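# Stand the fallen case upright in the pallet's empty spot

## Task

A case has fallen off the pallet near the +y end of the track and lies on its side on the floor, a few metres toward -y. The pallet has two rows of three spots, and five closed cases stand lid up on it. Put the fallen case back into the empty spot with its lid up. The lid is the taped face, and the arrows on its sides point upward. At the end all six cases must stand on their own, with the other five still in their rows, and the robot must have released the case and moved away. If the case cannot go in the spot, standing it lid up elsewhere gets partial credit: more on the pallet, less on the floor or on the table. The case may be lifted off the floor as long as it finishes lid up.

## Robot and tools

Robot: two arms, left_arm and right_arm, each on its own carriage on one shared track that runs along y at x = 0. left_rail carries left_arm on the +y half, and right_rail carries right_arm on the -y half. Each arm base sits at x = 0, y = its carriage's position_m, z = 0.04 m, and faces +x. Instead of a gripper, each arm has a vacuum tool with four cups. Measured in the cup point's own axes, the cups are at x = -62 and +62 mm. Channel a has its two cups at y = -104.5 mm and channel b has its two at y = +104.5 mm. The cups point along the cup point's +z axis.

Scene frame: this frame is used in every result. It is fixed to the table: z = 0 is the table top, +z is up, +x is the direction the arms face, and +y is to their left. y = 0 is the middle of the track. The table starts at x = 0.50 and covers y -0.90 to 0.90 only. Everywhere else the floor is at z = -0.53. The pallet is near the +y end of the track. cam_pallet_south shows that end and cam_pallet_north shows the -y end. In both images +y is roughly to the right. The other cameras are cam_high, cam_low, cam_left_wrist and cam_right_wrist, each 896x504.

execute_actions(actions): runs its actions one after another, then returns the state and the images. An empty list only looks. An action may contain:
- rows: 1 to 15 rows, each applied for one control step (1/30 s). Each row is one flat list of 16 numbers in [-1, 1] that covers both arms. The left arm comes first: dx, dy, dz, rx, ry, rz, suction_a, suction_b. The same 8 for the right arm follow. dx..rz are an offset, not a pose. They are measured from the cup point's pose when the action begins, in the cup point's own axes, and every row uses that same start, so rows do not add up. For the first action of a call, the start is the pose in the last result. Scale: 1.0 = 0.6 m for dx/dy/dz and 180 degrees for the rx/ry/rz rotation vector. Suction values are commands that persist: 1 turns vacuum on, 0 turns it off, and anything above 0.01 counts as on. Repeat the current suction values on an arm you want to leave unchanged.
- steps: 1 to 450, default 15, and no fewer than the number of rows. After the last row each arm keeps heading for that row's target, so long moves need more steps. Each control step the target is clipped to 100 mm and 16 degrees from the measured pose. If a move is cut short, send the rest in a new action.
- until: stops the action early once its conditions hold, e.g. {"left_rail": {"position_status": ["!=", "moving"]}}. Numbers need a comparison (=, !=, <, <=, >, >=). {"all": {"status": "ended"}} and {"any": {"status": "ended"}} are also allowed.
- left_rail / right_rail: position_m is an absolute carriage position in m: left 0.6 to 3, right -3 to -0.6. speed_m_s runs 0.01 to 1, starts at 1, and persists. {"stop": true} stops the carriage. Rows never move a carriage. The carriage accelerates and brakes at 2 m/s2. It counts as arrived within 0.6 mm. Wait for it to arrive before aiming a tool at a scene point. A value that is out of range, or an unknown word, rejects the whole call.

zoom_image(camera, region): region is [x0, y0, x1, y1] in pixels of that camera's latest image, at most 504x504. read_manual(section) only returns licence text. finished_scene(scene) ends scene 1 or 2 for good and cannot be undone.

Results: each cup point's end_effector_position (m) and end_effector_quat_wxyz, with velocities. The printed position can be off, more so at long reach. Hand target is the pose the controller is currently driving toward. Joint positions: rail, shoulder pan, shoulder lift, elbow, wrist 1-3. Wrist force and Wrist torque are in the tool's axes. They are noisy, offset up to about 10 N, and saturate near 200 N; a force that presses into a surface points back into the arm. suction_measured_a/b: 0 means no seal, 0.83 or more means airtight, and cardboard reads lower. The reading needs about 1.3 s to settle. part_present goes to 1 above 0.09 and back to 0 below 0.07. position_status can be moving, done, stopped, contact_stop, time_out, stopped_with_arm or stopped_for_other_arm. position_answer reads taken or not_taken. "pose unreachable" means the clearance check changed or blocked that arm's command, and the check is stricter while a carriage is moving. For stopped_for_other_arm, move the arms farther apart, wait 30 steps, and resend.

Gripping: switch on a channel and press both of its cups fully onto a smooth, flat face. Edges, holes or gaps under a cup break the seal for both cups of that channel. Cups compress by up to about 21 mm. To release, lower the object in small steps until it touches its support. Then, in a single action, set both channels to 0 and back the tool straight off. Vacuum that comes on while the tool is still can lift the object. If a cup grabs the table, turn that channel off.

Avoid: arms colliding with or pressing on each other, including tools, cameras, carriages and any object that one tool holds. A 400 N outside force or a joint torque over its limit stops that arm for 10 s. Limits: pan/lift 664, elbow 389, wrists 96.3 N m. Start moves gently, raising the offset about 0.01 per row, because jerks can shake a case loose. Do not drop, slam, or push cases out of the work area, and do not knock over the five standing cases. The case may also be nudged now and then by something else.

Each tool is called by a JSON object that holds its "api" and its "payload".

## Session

{"api": "execute_actions", "payload": {"actions": []}}

Scene clock: 0.00 s.
left_arm: end_effector_position=(+0.8493, +2.5764, +0.4396) suction_measured_a=0.00 part_present_a=0 suction_measured_b=0.00 part_present_b=0 end_effector_quat_wxyz=(-0.001, +0.001, +1.000, -0.001) end_effector_velocity=(+0.000, -0.000, -0.000) end_effector_angular_velocity=(+0.000, +0.000, -0.000) | right_arm: end_effector_position=(+0.8498, -2.4214, +0.4400) suction_measured_a=0.00 part_present_a=0 suction_measured_b=0.00 part_present_b=0 end_effector_quat_wxyz=(+0.000, -0.001, +1.000, +0.000) end_effector_velocity=(-0.000, +0.000, +0.000) end_effector_angular_velocity=(-0.000, -0.000, +0.000)
Joint positions: left_arm=[ 2.578 -0.24  -1.498  2.092 -2.164 -1.572  1.333] | right_arm=[-2.422 -0.238 -1.498  2.092 -2.165 -1.57   1.332]
Joint velocities: left_arm=[ 0. -0.  0. -0. -0. -0. -0.] | right_arm=[ 0.  0. -0. -0.  0.  0. -0.]
Wrist force (N, on the end effector, along its own x y z axes, offset not removed): no reading
Wrist torque (N m, same axes, about the end effector's origin, offset not removed): no reading
Hand target (left_arm): +0.849, +2.576, +0.440; -0.001, +0.001, +1.000, -0.001
Hand target (right_arm): +0.850, -2.421, +0.440; +0.000, -0.001, +1.000, +0.000
left_rail: position_m=2.578 position_m_goal=2.578 speed_m_s=1.00 position_status=done position_answer=taken refusals=0
right_rail: position_m=-2.422 position_m_goal=-2.422 speed_m_s=1.00 position_status=done position_answer=taken refusals=0

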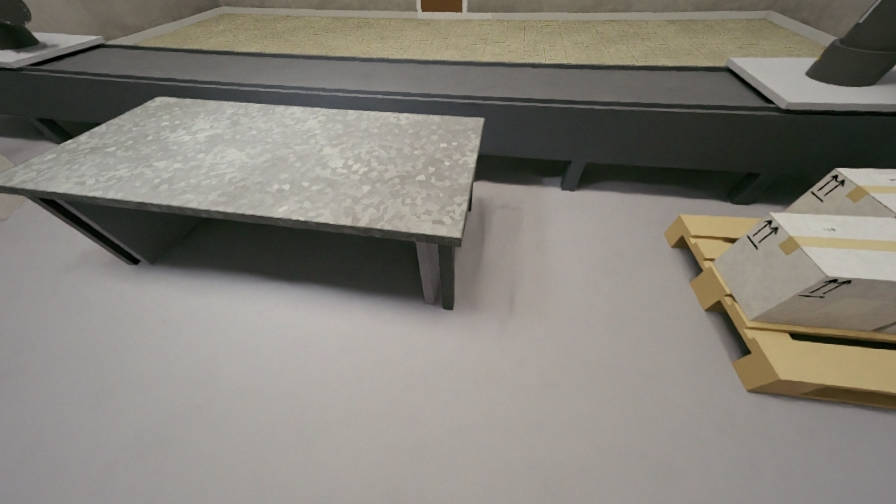

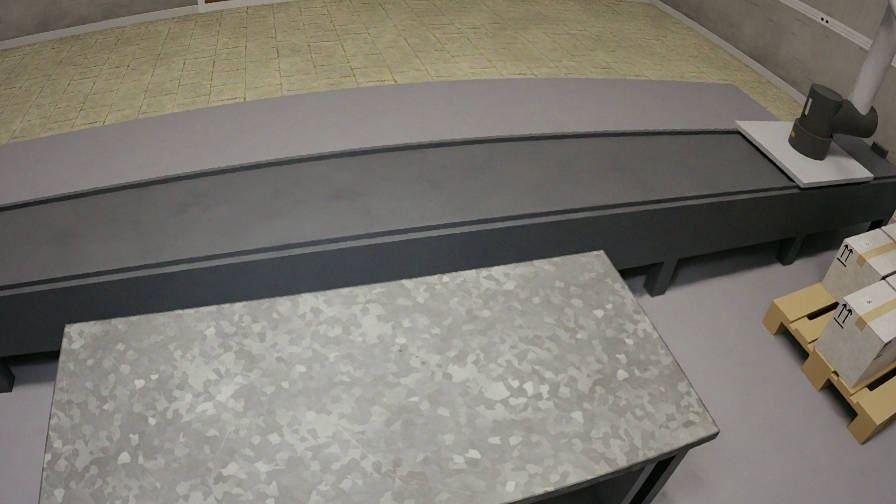

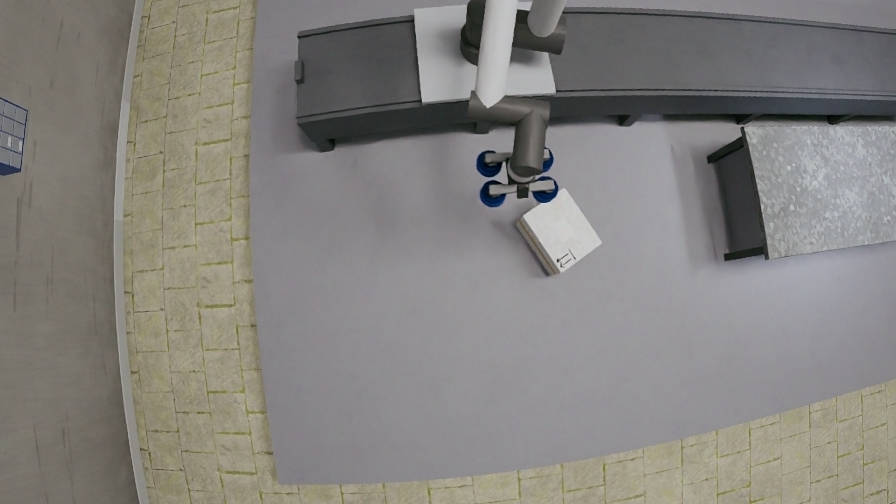

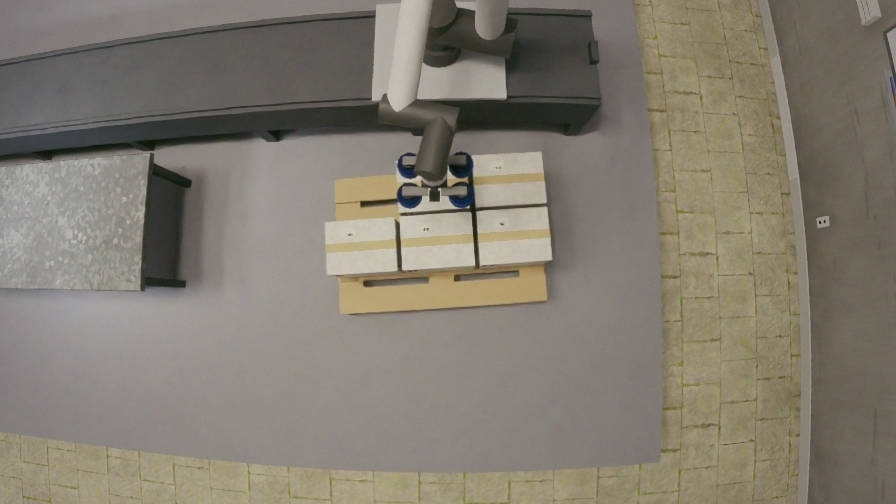

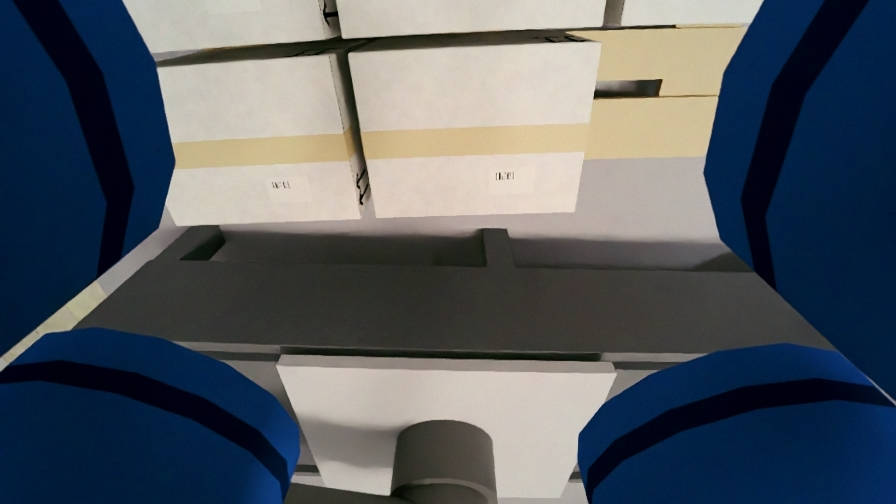

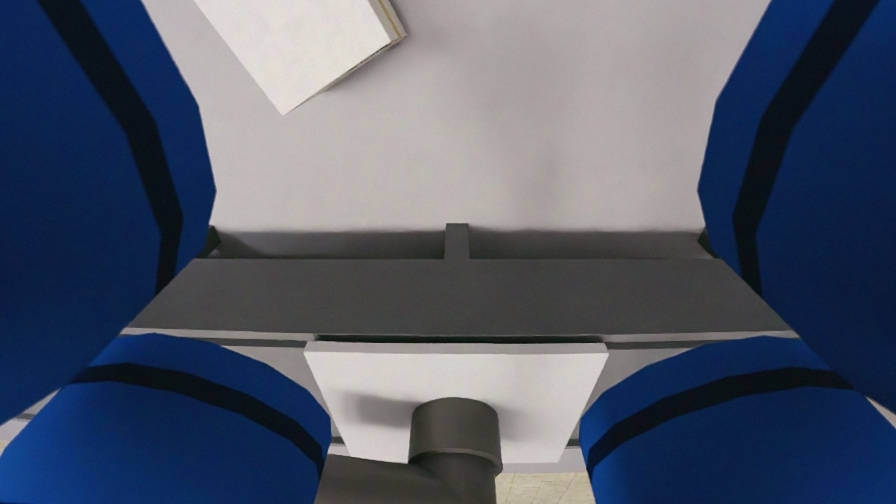

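{"api": "zoom_image", "payload": {"camera": "cam_pallet_north", "region": [460, 140, 630, 290]}}

{"api": "zoom_image", "payload": {"camera": "cam_right_wrist", "region": [170, 0, 450, 140]}}

Region (460, 140, 630, 290) of cam_pallet_north's 896x504 image, scaled by 2.965, with more detail than that image has; it fills the top 445 rows of this view, and the rest is white.

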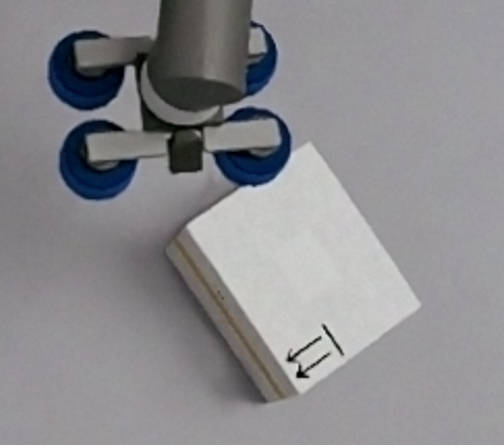

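Region (170, 0, 450, 140) of cam_right_wrist's 896x504 image, scaled by 1.800, with more detail than that image has.

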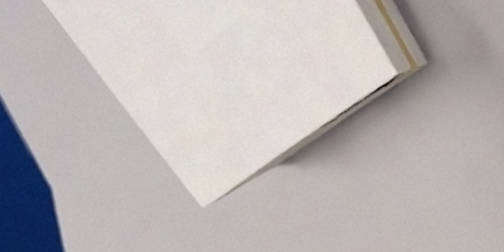

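{"api": "execute_actions", "payload": {"actions": [{"left_rail":{"position_m":2.75},"rows":[[-0.003,-0.01,0.004,0,0,0,0,0,-0.002,0.006,0.009,0,0,-0.007,0,0],[-0.009,-0.03,0.013,0,0,-0.001,0,0,-0.007,0.018,0.027,0,0,-0.02,0,0],[-0.018,-0.06,0.026,0,0,-0.001,0,0,-0.015,0.035,0.054,0,0,-0.04,0,0],[-0.031,-0.1,0.043,0,0,-0.002,0,0,-0.024,0.058,0.09,0,0,-0.066,0,0],[-0.046,-0.15,0.064,0,0,-0.003,0,0,-0.036,0.088,0.135,0,0,-0.098,0,0],[-0.062,-0.2,0.086,0,0,-0.005,0,0,-0.048,0.117,0.18,0,0,-0.13,0,0],[-0.308,-0.995,0.428,0,0,-0.0206,0,0,-0.242,0.585,0.9,0,0,-0.656,0,0]],"steps":58}]}}

Scene clock: 7.17 s.
left_arm: end_effector_position=(+1.0323, +2.1526, +0.1835) suction_measured_a=0.00 part_present_a=0 suction_measured_b=0.00 part_present_b=0 end_effector_quat_wxyz=(-0.001, -0.031, +1.000, -0.000) end_effector_velocity=(+0.006, -0.009, -0.004) end_effector_angular_velocity=(+0.000, +0.000, +0.000) | right_arm: end_effector_position=(+0.9940, -2.0710, -0.0986) suction_measured_a=0.00 part_present_a=0 suction_measured_b=0.00 part_present_b=0 end_effector_quat_wxyz=(+0.001, +0.854, -0.521, +0.000) end_effector_velocity=(+0.006, +0.005, -0.009) end_effector_angular_velocity=(+0.015, -0.005, +0.119)
Joint positions: left_arm=[ 2.75  -0.694 -0.958  1.732 -2.344 -1.572  0.815] | right_arm=[-2.422  0.148 -0.764  1.98  -2.786 -1.572 -0.328]
Joint velocities: left_arm=[ 0.    -0.003  0.011 -0.015  0.004  0.    -0.003] | right_arm=[ 0.     0.     0.014 -0.009 -0.013  0.014 -0.119]
Wrist force (N, on the end effector, along its own x y z axes, offset not removed): left_arm=[2.5 -1.5 7.2] | right_arm=[2.8 0.8 -2.1]
Wrist torque (N m, same axes, about the end effector's origin, offset not removed): left_arm=[0.12 -0.73 0.67] | right_arm=[0.36 -0.70 0.36]
Hand target (left_arm): +1.033, +2.151, +0.183; -0.001, -0.031, +1.000, -0.000
Hand target (right_arm): +0.995, -2.070, -0.100; -0.000, +0.858, -0.514, +0.000
Off the commanded pose (left_arm): 0.002 m, 0 deg.
Off the commanded pose (right_arm): 0.002 m, 1 deg.
left_rail: position_m=2.750 position_m_goal=2.750 speed_m_s=1.00 position_status=done position_answer=taken refusals=0
right_rail: position_m=-2.422 position_m_goal=-2.422 speed_m_s=1.00 position_status=done position_answer=taken refusals=0

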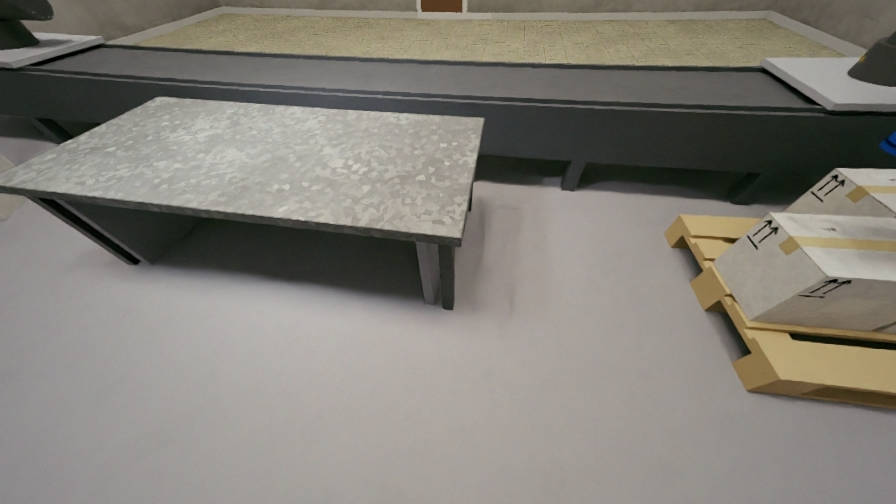

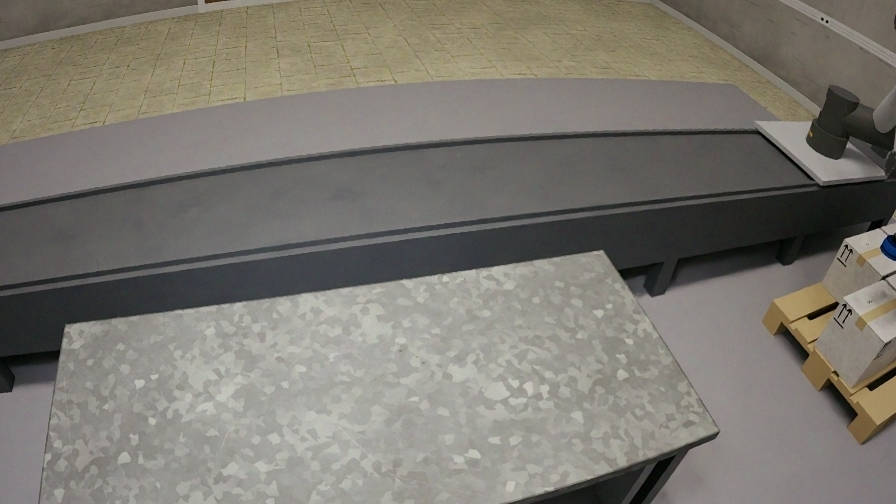

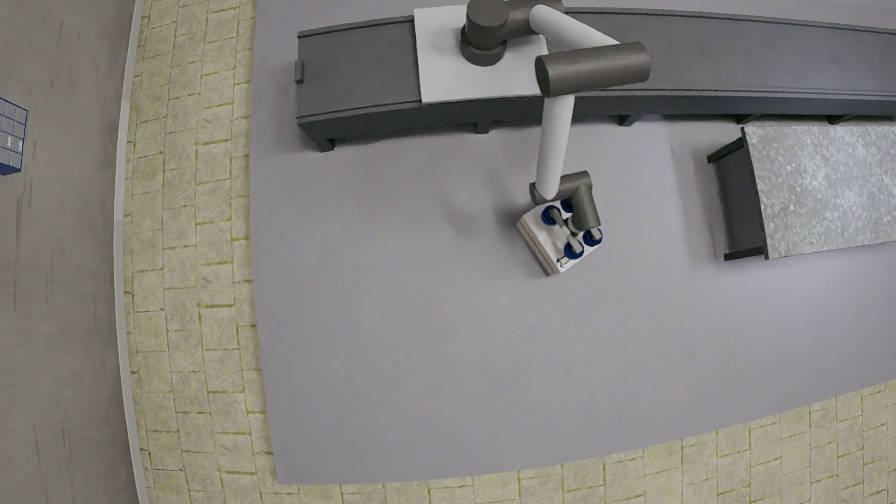

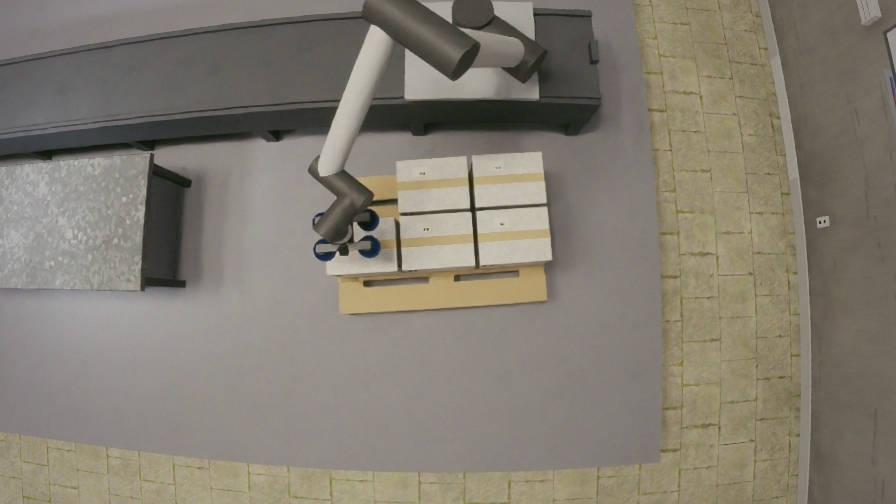

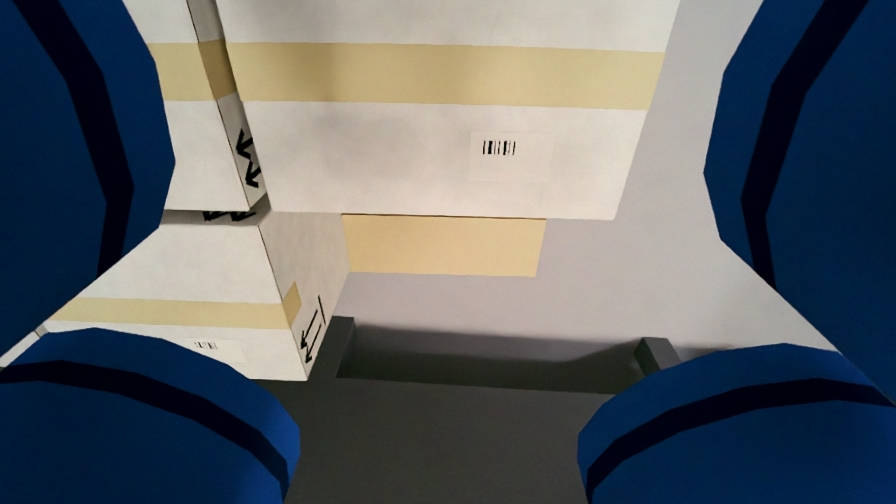

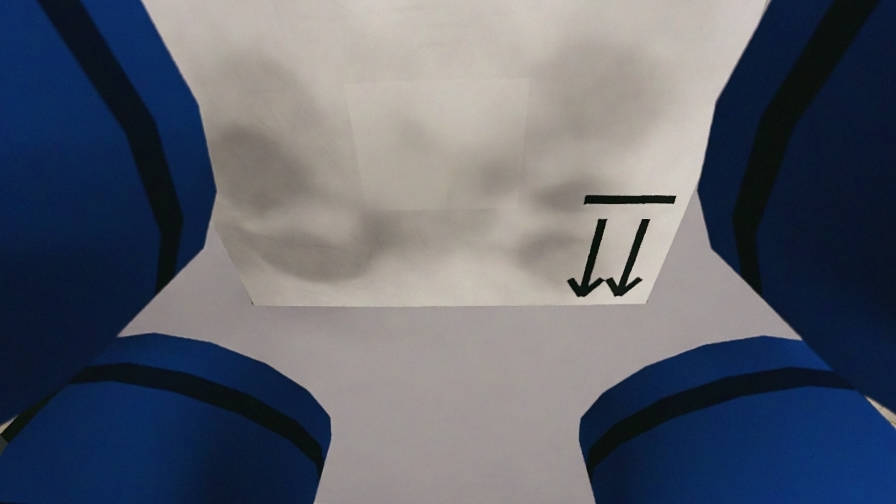

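{"api": "execute_actions", "payload": {"actions": []}}

{"api": "zoom_image", "payload": {"camera": "cam_right_wrist", "region": [200, 200, 704, 420]}}

Scene clock: 7.37 s.
left_arm: end_effector_position=(+1.0329, +2.1516, +0.1831) suction_measured_a=0.00 part_present_a=0 suction_measured_b=0.00 part_present_b=0 end_effector_quat_wxyz=(-0.001, -0.031, +1.000, -0.000) end_effector_velocity=(+0.001, -0.002, -0.001) end_effector_angular_velocity=(+0.000, +0.000, -0.000) | right_arm: end_effector_position=(+0.9946, -2.0705, -0.0995) suction_measured_a=0.00 part_present_a=0 suction_measured_b=0.00 part_present_b=0 end_effector_quat_wxyz=(-0.000, +0.857, -0.515, +0.000) end_effector_velocity=(+0.001, +0.001, -0.002) end_effector_angular_velocity=(+0.003, -0.001, +0.025)
Joint positions: left_arm=[ 2.75  -0.694 -0.957  1.731 -2.344 -1.572  0.815] | right_arm=[-2.422  0.148 -0.763  1.979 -2.787 -1.571 -0.34 ]
Joint velocities: left_arm=[ 0.    -0.001  0.002 -0.003  0.001  0.    -0.001] | right_arm=[ 0.     0.     0.003 -0.002 -0.003  0.003 -0.025]
Wrist force (N, on the end effector, along its own x y z axes, offset not removed): left_arm=[3.8 -0.5 7.3] | right_arm=[1.7 0.2 0.7]
Wrist torque (N m, same axes, about the end effector's origin, offset not removed): left_arm=[0.26 -0.99 0.59] | right_arm=[0.25 -0.62 0.29]
Hand target (left_arm): +1.033, +2.151, +0.183; -0.001, -0.031, +1.000, -0.000
Hand target (right_arm): +0.995, -2.070, -0.100; -0.000, +0.858, -0.514, +0.000
Off the commanded pose (left_arm): 0.001 m, 0 deg.
Off the commanded pose (right_arm): 0.001 m, 0 deg.
left_rail: position_m=2.750 position_m_goal=2.750 speed_m_s=1.00 position_status=done position_answer=taken refusals=0
right_rail: position_m=-2.422 position_m_goal=-2.422 speed_m_s=1.00 position_status=done position_answer=taken refusals=0

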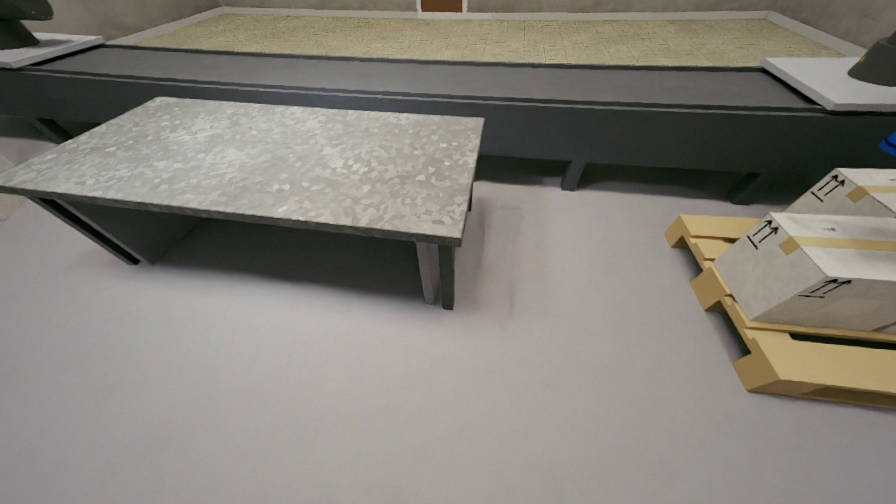

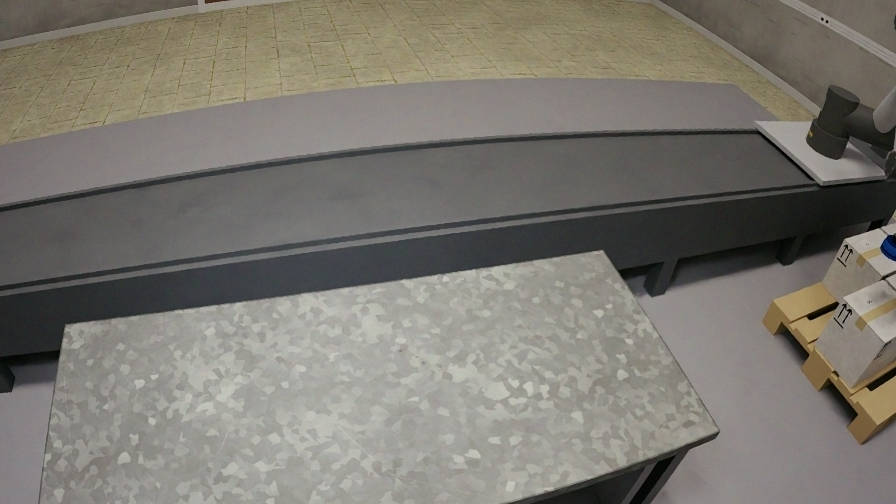

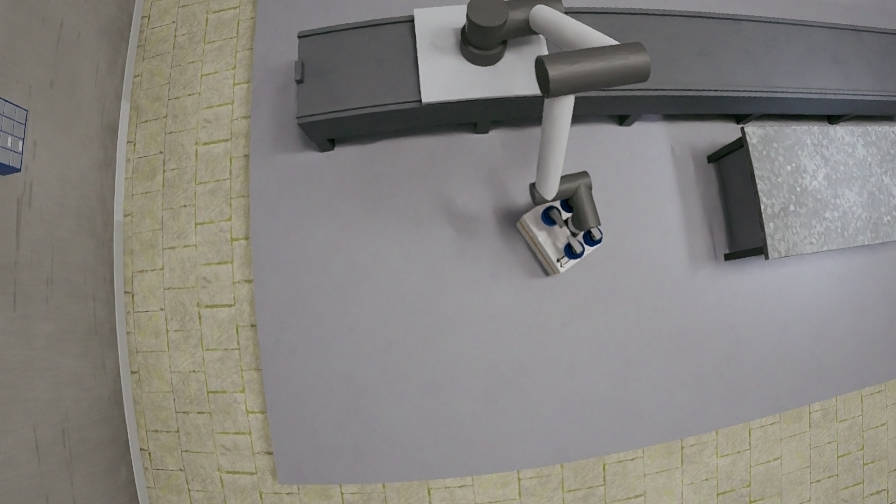

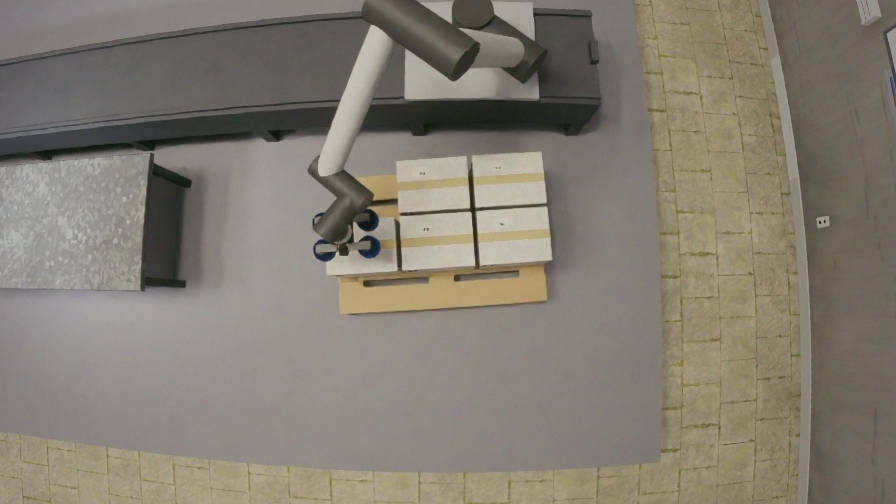

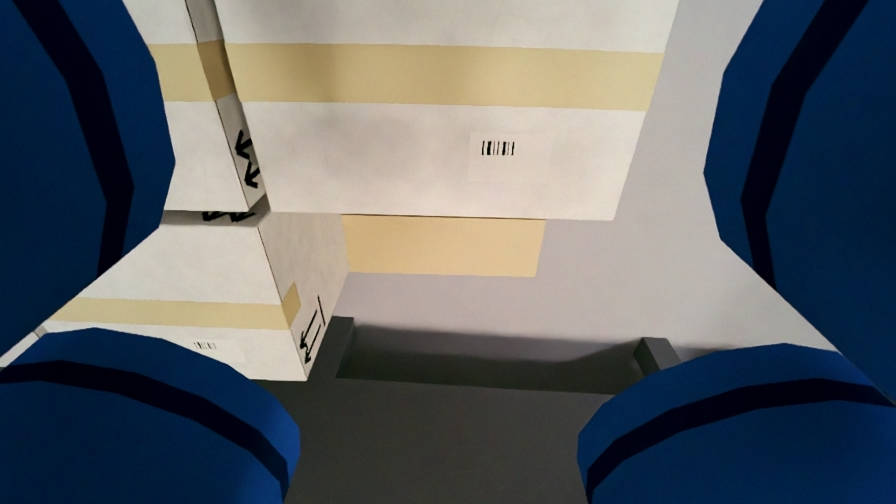

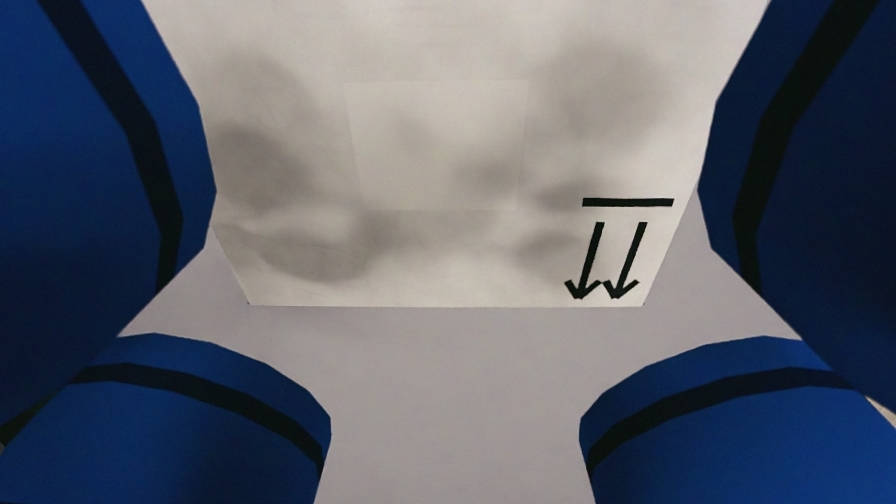

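Region (200, 200, 704, 420) of cam_right_wrist's 896x504 image, scaled by 1.000; it fills the top 220 rows of this view, and the rest is white.

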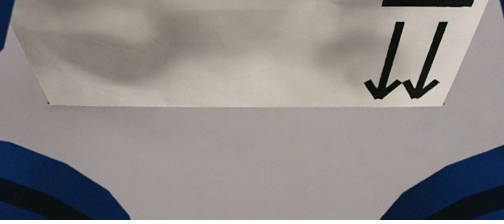

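{"api": "execute_actions", "payload": {"actions": [{"rows":[[0.01,0,0,0,0,0,0,0,0,0.002,0.01,0,0,0,0,0],[0.03,0,0,0,0,0,0,0,0,0.005,0.03,0,0,0,0,0],[0.06,0,0,0,0,0,0,0,0,0.009,0.055,0,0,0,0,0],[0.1,0,0,0,0,0,0,0,0,0.013,0.085,0,0,0,0,0],[0.15,0,0,0,0,0,0,0,0,0.016,0.115,0,0,0,0,0],[0.517,0,0,0,0,0,0,0,0,0.016,0.145,0,0,0,0,0],[0.517,0,0,0,0,0,0,0,0,0.016,0.175,0,0,0,0,0],[0.517,0,0,0,0,0,0,0,0,0.016,0.2,0,0,0,0,0],[0.517,0,0,0,0,0,0,0,0,0.016,0.22,0,0,0,0,0],[0.517,0,0,0,0,0,0,0,0,0.016,0.237,0,0,0,0,0],[0.517,0,0,0,0,0,0,0,0,0.016,0.25,0,0,0,0,0],[0.517,0,0,0,0,0,0,0,0,0.016,0.258,0,0,0,0,0],[0.517,0,0,0,0,0,0,0,0,0.016,0.264,0,0,0,1,1]],"steps":25}]}}

Scene clock: 9.77 s.
left_arm: end_effector_position=(+0.7443, +2.1337, +0.1814) suction_measured_a=0.00 part_present_a=0 suction_measured_b=0.00 part_present_b=0 end_effector_quat_wxyz=(-0.002, -0.030, +1.000, +0.000) end_effector_velocity=(-0.155, -0.009, +0.010) end_effector_angular_velocity=(-0.005, -0.015, +0.006) | right_arm: end_effector_position=(+0.9862, -2.0752, -0.2551) suction_measured_a=0.74 part_present_a=1 suction_measured_b=0.73 part_present_b=1 end_effector_quat_wxyz=(-0.000, +0.857, -0.515, +0.000) end_effector_velocity=(+0.006, +0.001, -0.016) end_effector_angular_velocity=(+0.001, -0.007, -0.000)
Joint positions: left_arm=[ 2.75  -0.9   -1.141  2.084 -2.51  -1.574  0.61 ] | right_arm=[-2.422  0.145 -0.578  1.949 -2.943 -1.571 -0.343]
Joint velocities: left_arm=[ 0.    -0.137 -0.103  0.17  -0.082  0.008 -0.143] | right_arm=[ 0.     0.     0.022 -0.013 -0.016 -0.     0.   ]
Wrist force (N, on the end effector, along its own x y z axes, offset not removed): left_arm=[4.7 -1.3 5.7] | right_arm=[2.8 -3.2 -61.2]
Wrist torque (N m, same axes, about the end effector's origin, offset not removed): left_arm=[0.16 -0.95 0.63] | right_arm=[2.27 -0.42 0.41]
Hand target (left_arm): +0.724, +2.133, +0.183; -0.001, -0.031, +1.000, +0.000
Hand target (right_arm): +0.986, -2.075, -0.258; -0.000, +0.857, -0.515, +0.000
Off the commanded pose (left_arm): 0.021 m, 0 deg.
Off the commanded pose (right_arm): 0.003 m, 0 deg.
left_rail: position_m=2.750 position_m_goal=2.750 speed_m_s=1.00 position_status=done position_answer=taken refusals=0
right_rail: position_m=-2.422 position_m_goal=-2.422 speed_m_s=1.00 position_status=done position_answer=taken refusals=0

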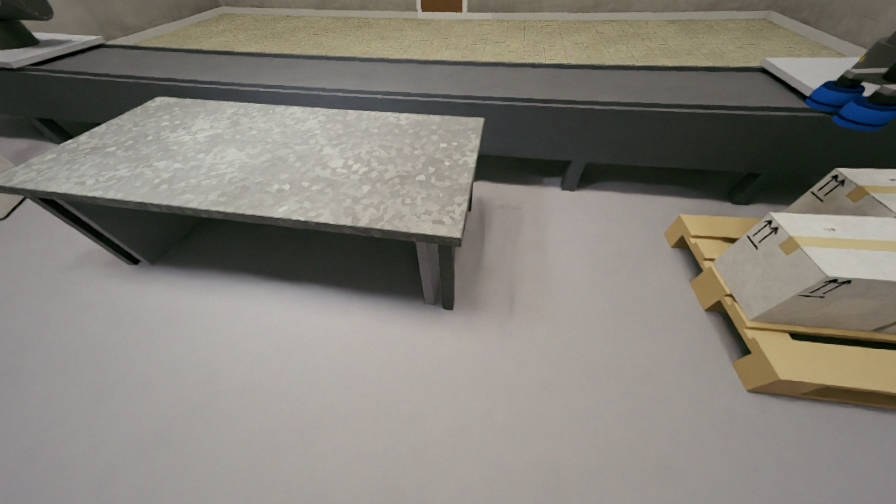

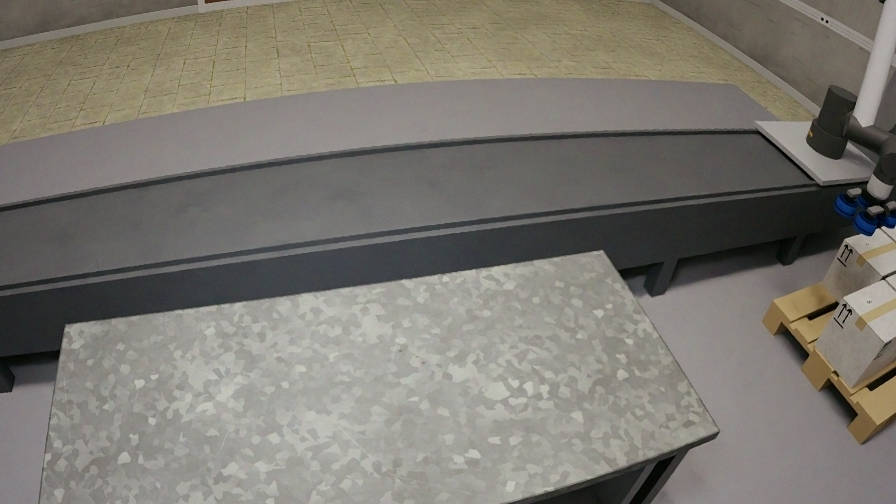

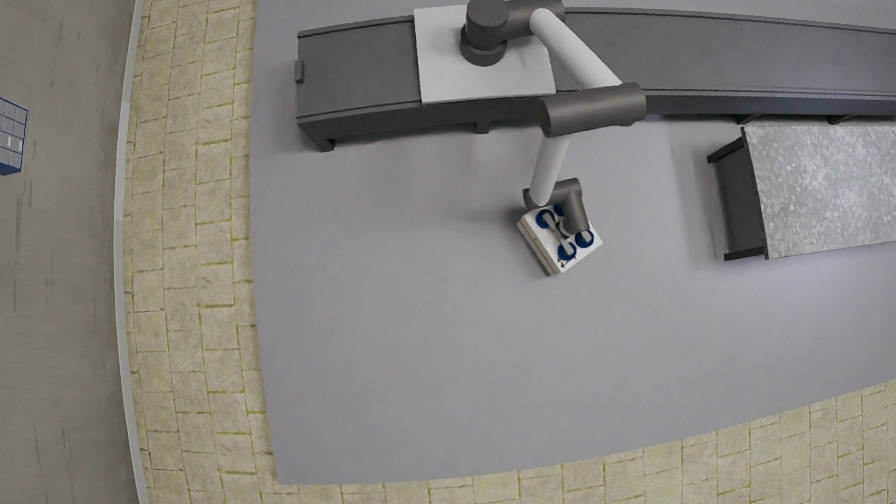

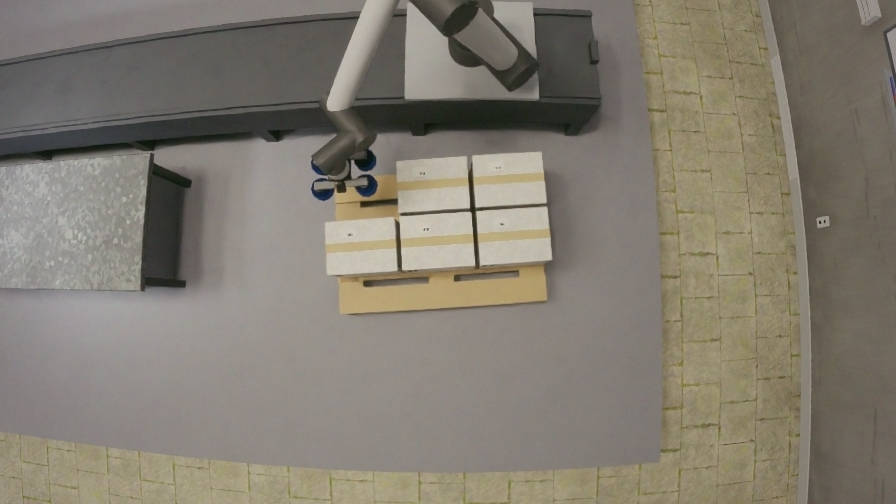

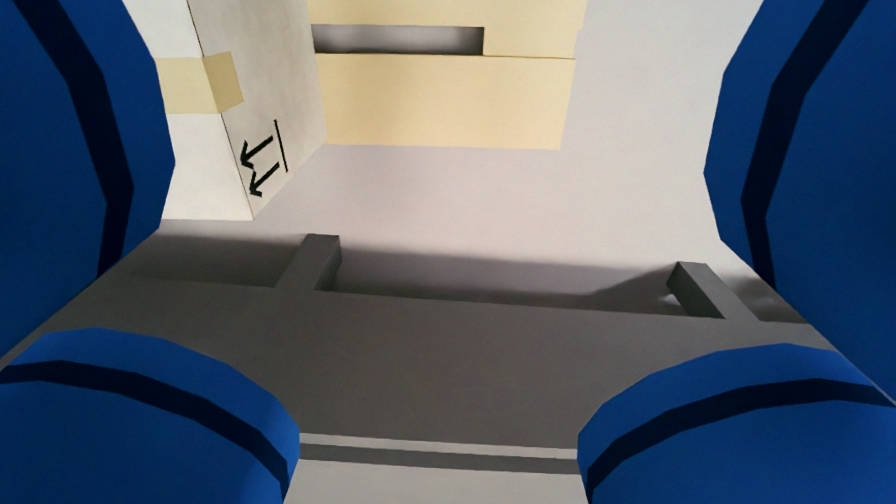

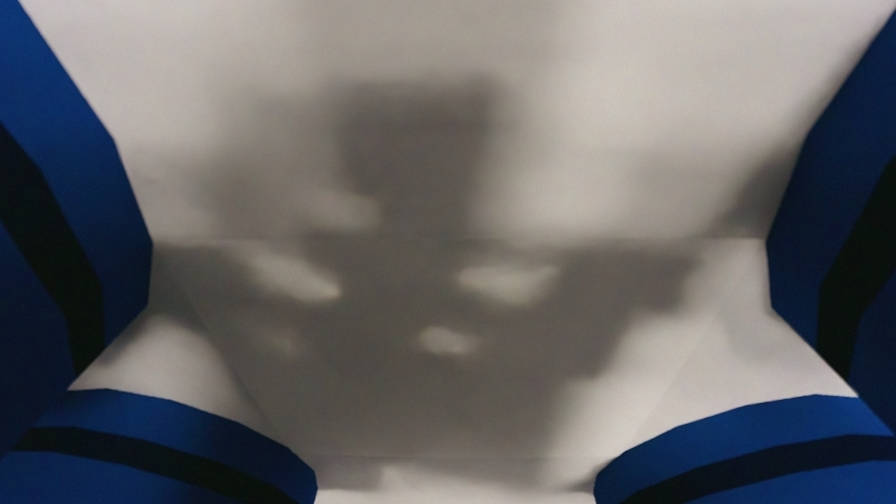

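{"api": "execute_actions", "payload": {"actions": []}}

Scene clock: 10.57 s.
left_arm: end_effector_position=(+0.7242, +2.1326, +0.1827) suction_measured_a=0.00 part_present_a=0 suction_measured_b=0.00 part_present_b=0 end_effector_quat_wxyz=(-0.001, -0.031, +1.000, +0.000) end_effector_velocity=(-0.000, -0.000, +0.000) end_effector_angular_velocity=(-0.000, -0.000, -0.000) | right_arm: end_effector_position=(+0.9862, -2.0751, -0.2578) suction_measured_a=0.98 part_present_a=1 suction_measured_b=0.98 part_present_b=1 end_effector_quat_wxyz=(-0.000, +0.857, -0.515, +0.000) end_effector_velocity=(-0.000, +0.000, -0.000) end_effector_angular_velocity=(-0.000, +0.000, -0.000)
Joint positions: left_arm=[ 2.75  -0.918 -1.155  2.106 -2.521 -1.572  0.591] | right_arm=[-2.422  0.145 -0.575  1.948 -2.944 -1.571 -0.343]
Joint velocities: left_arm=[ 0. -0. -0.  0. -0.  0. -0.] | right_arm=[ 0.  0.  0. -0. -0.  0.  0.]
Wrist force (N, on the end effector, along its own x y z axes, offset not removed): left_arm=[3.1 -3.6 5.1] | right_arm=[0.1 -2.0 -56.5]
Wrist torque (N m, same axes, about the end effector's origin, offset not removed): left_arm=[-0.16 -0.76 0.64] | right_arm=[1.41 -0.18 0.43]
Hand target (left_arm): +0.724, +2.133, +0.183; -0.001, -0.031, +1.000, +0.000
Hand target (right_arm): +0.986, -2.075, -0.258; -0.000, +0.857, -0.515, +0.000
Off the commanded pose (left_arm): 0.001 m, 0 deg.
Off the commanded pose (right_arm): 0.000 m, 0 deg.
left_rail: position_m=2.750 position_m_goal=2.750 speed_m_s=1.00 position_status=done position_answer=taken refusals=0
right_rail: position_m=-2.422 position_m_goal=-2.422 speed_m_s=1.00 position_status=done position_answer=taken refusals=0

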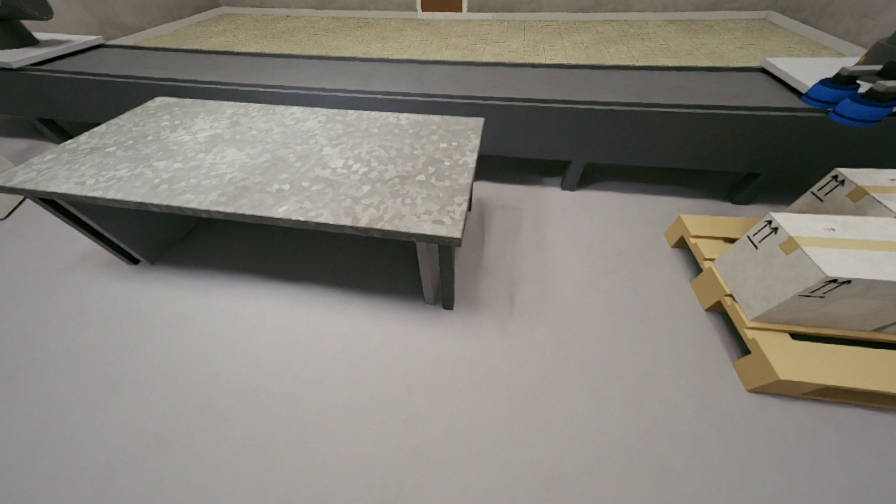

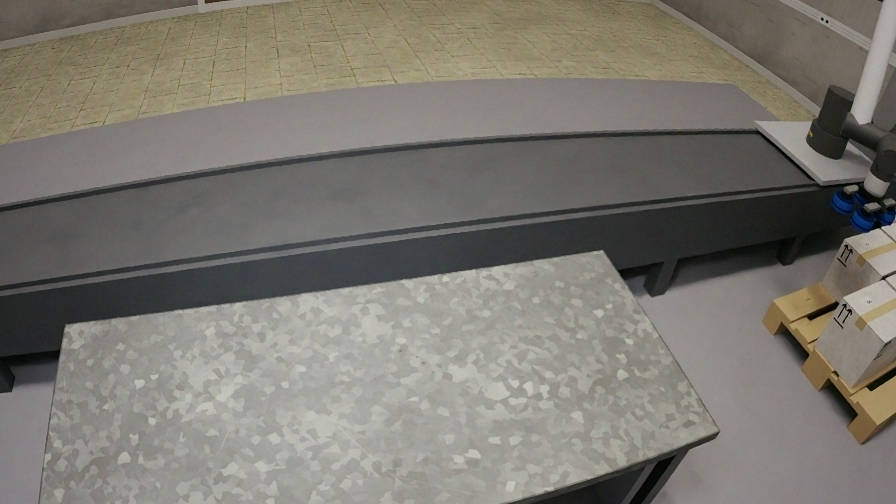

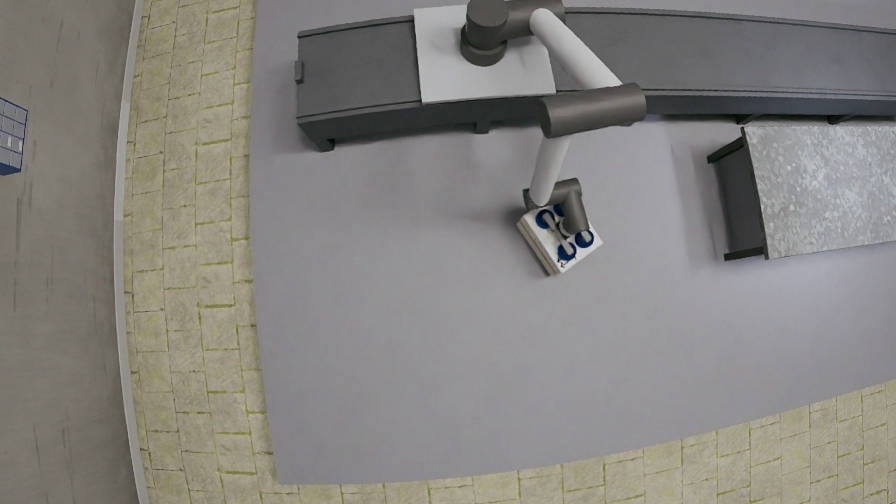

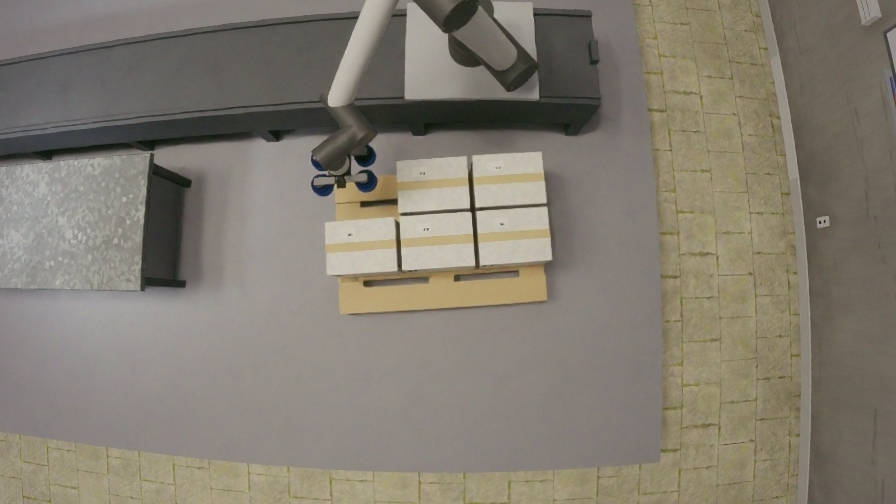

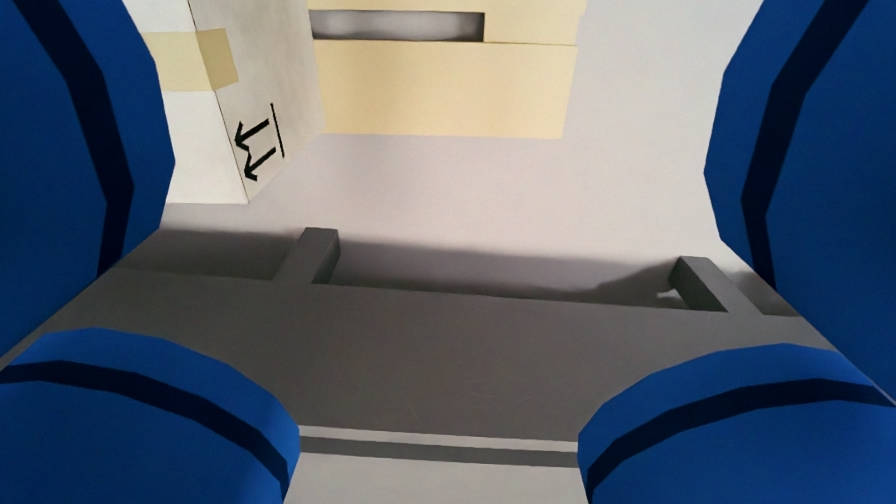

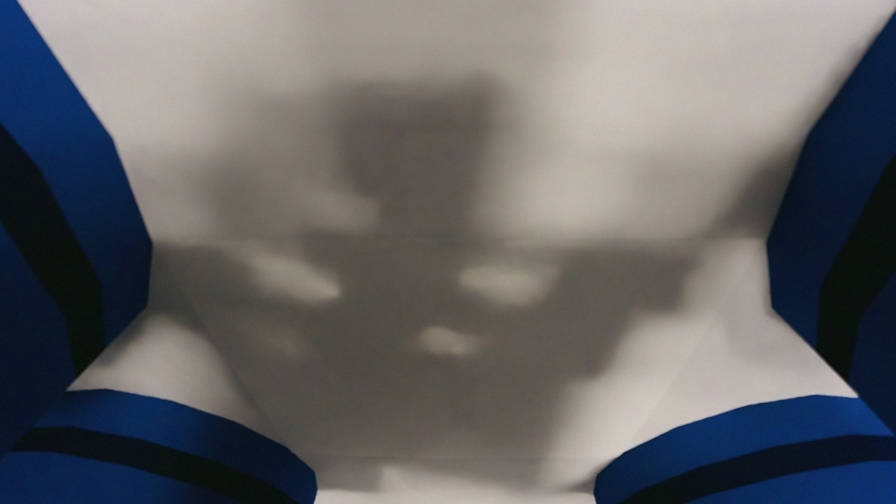

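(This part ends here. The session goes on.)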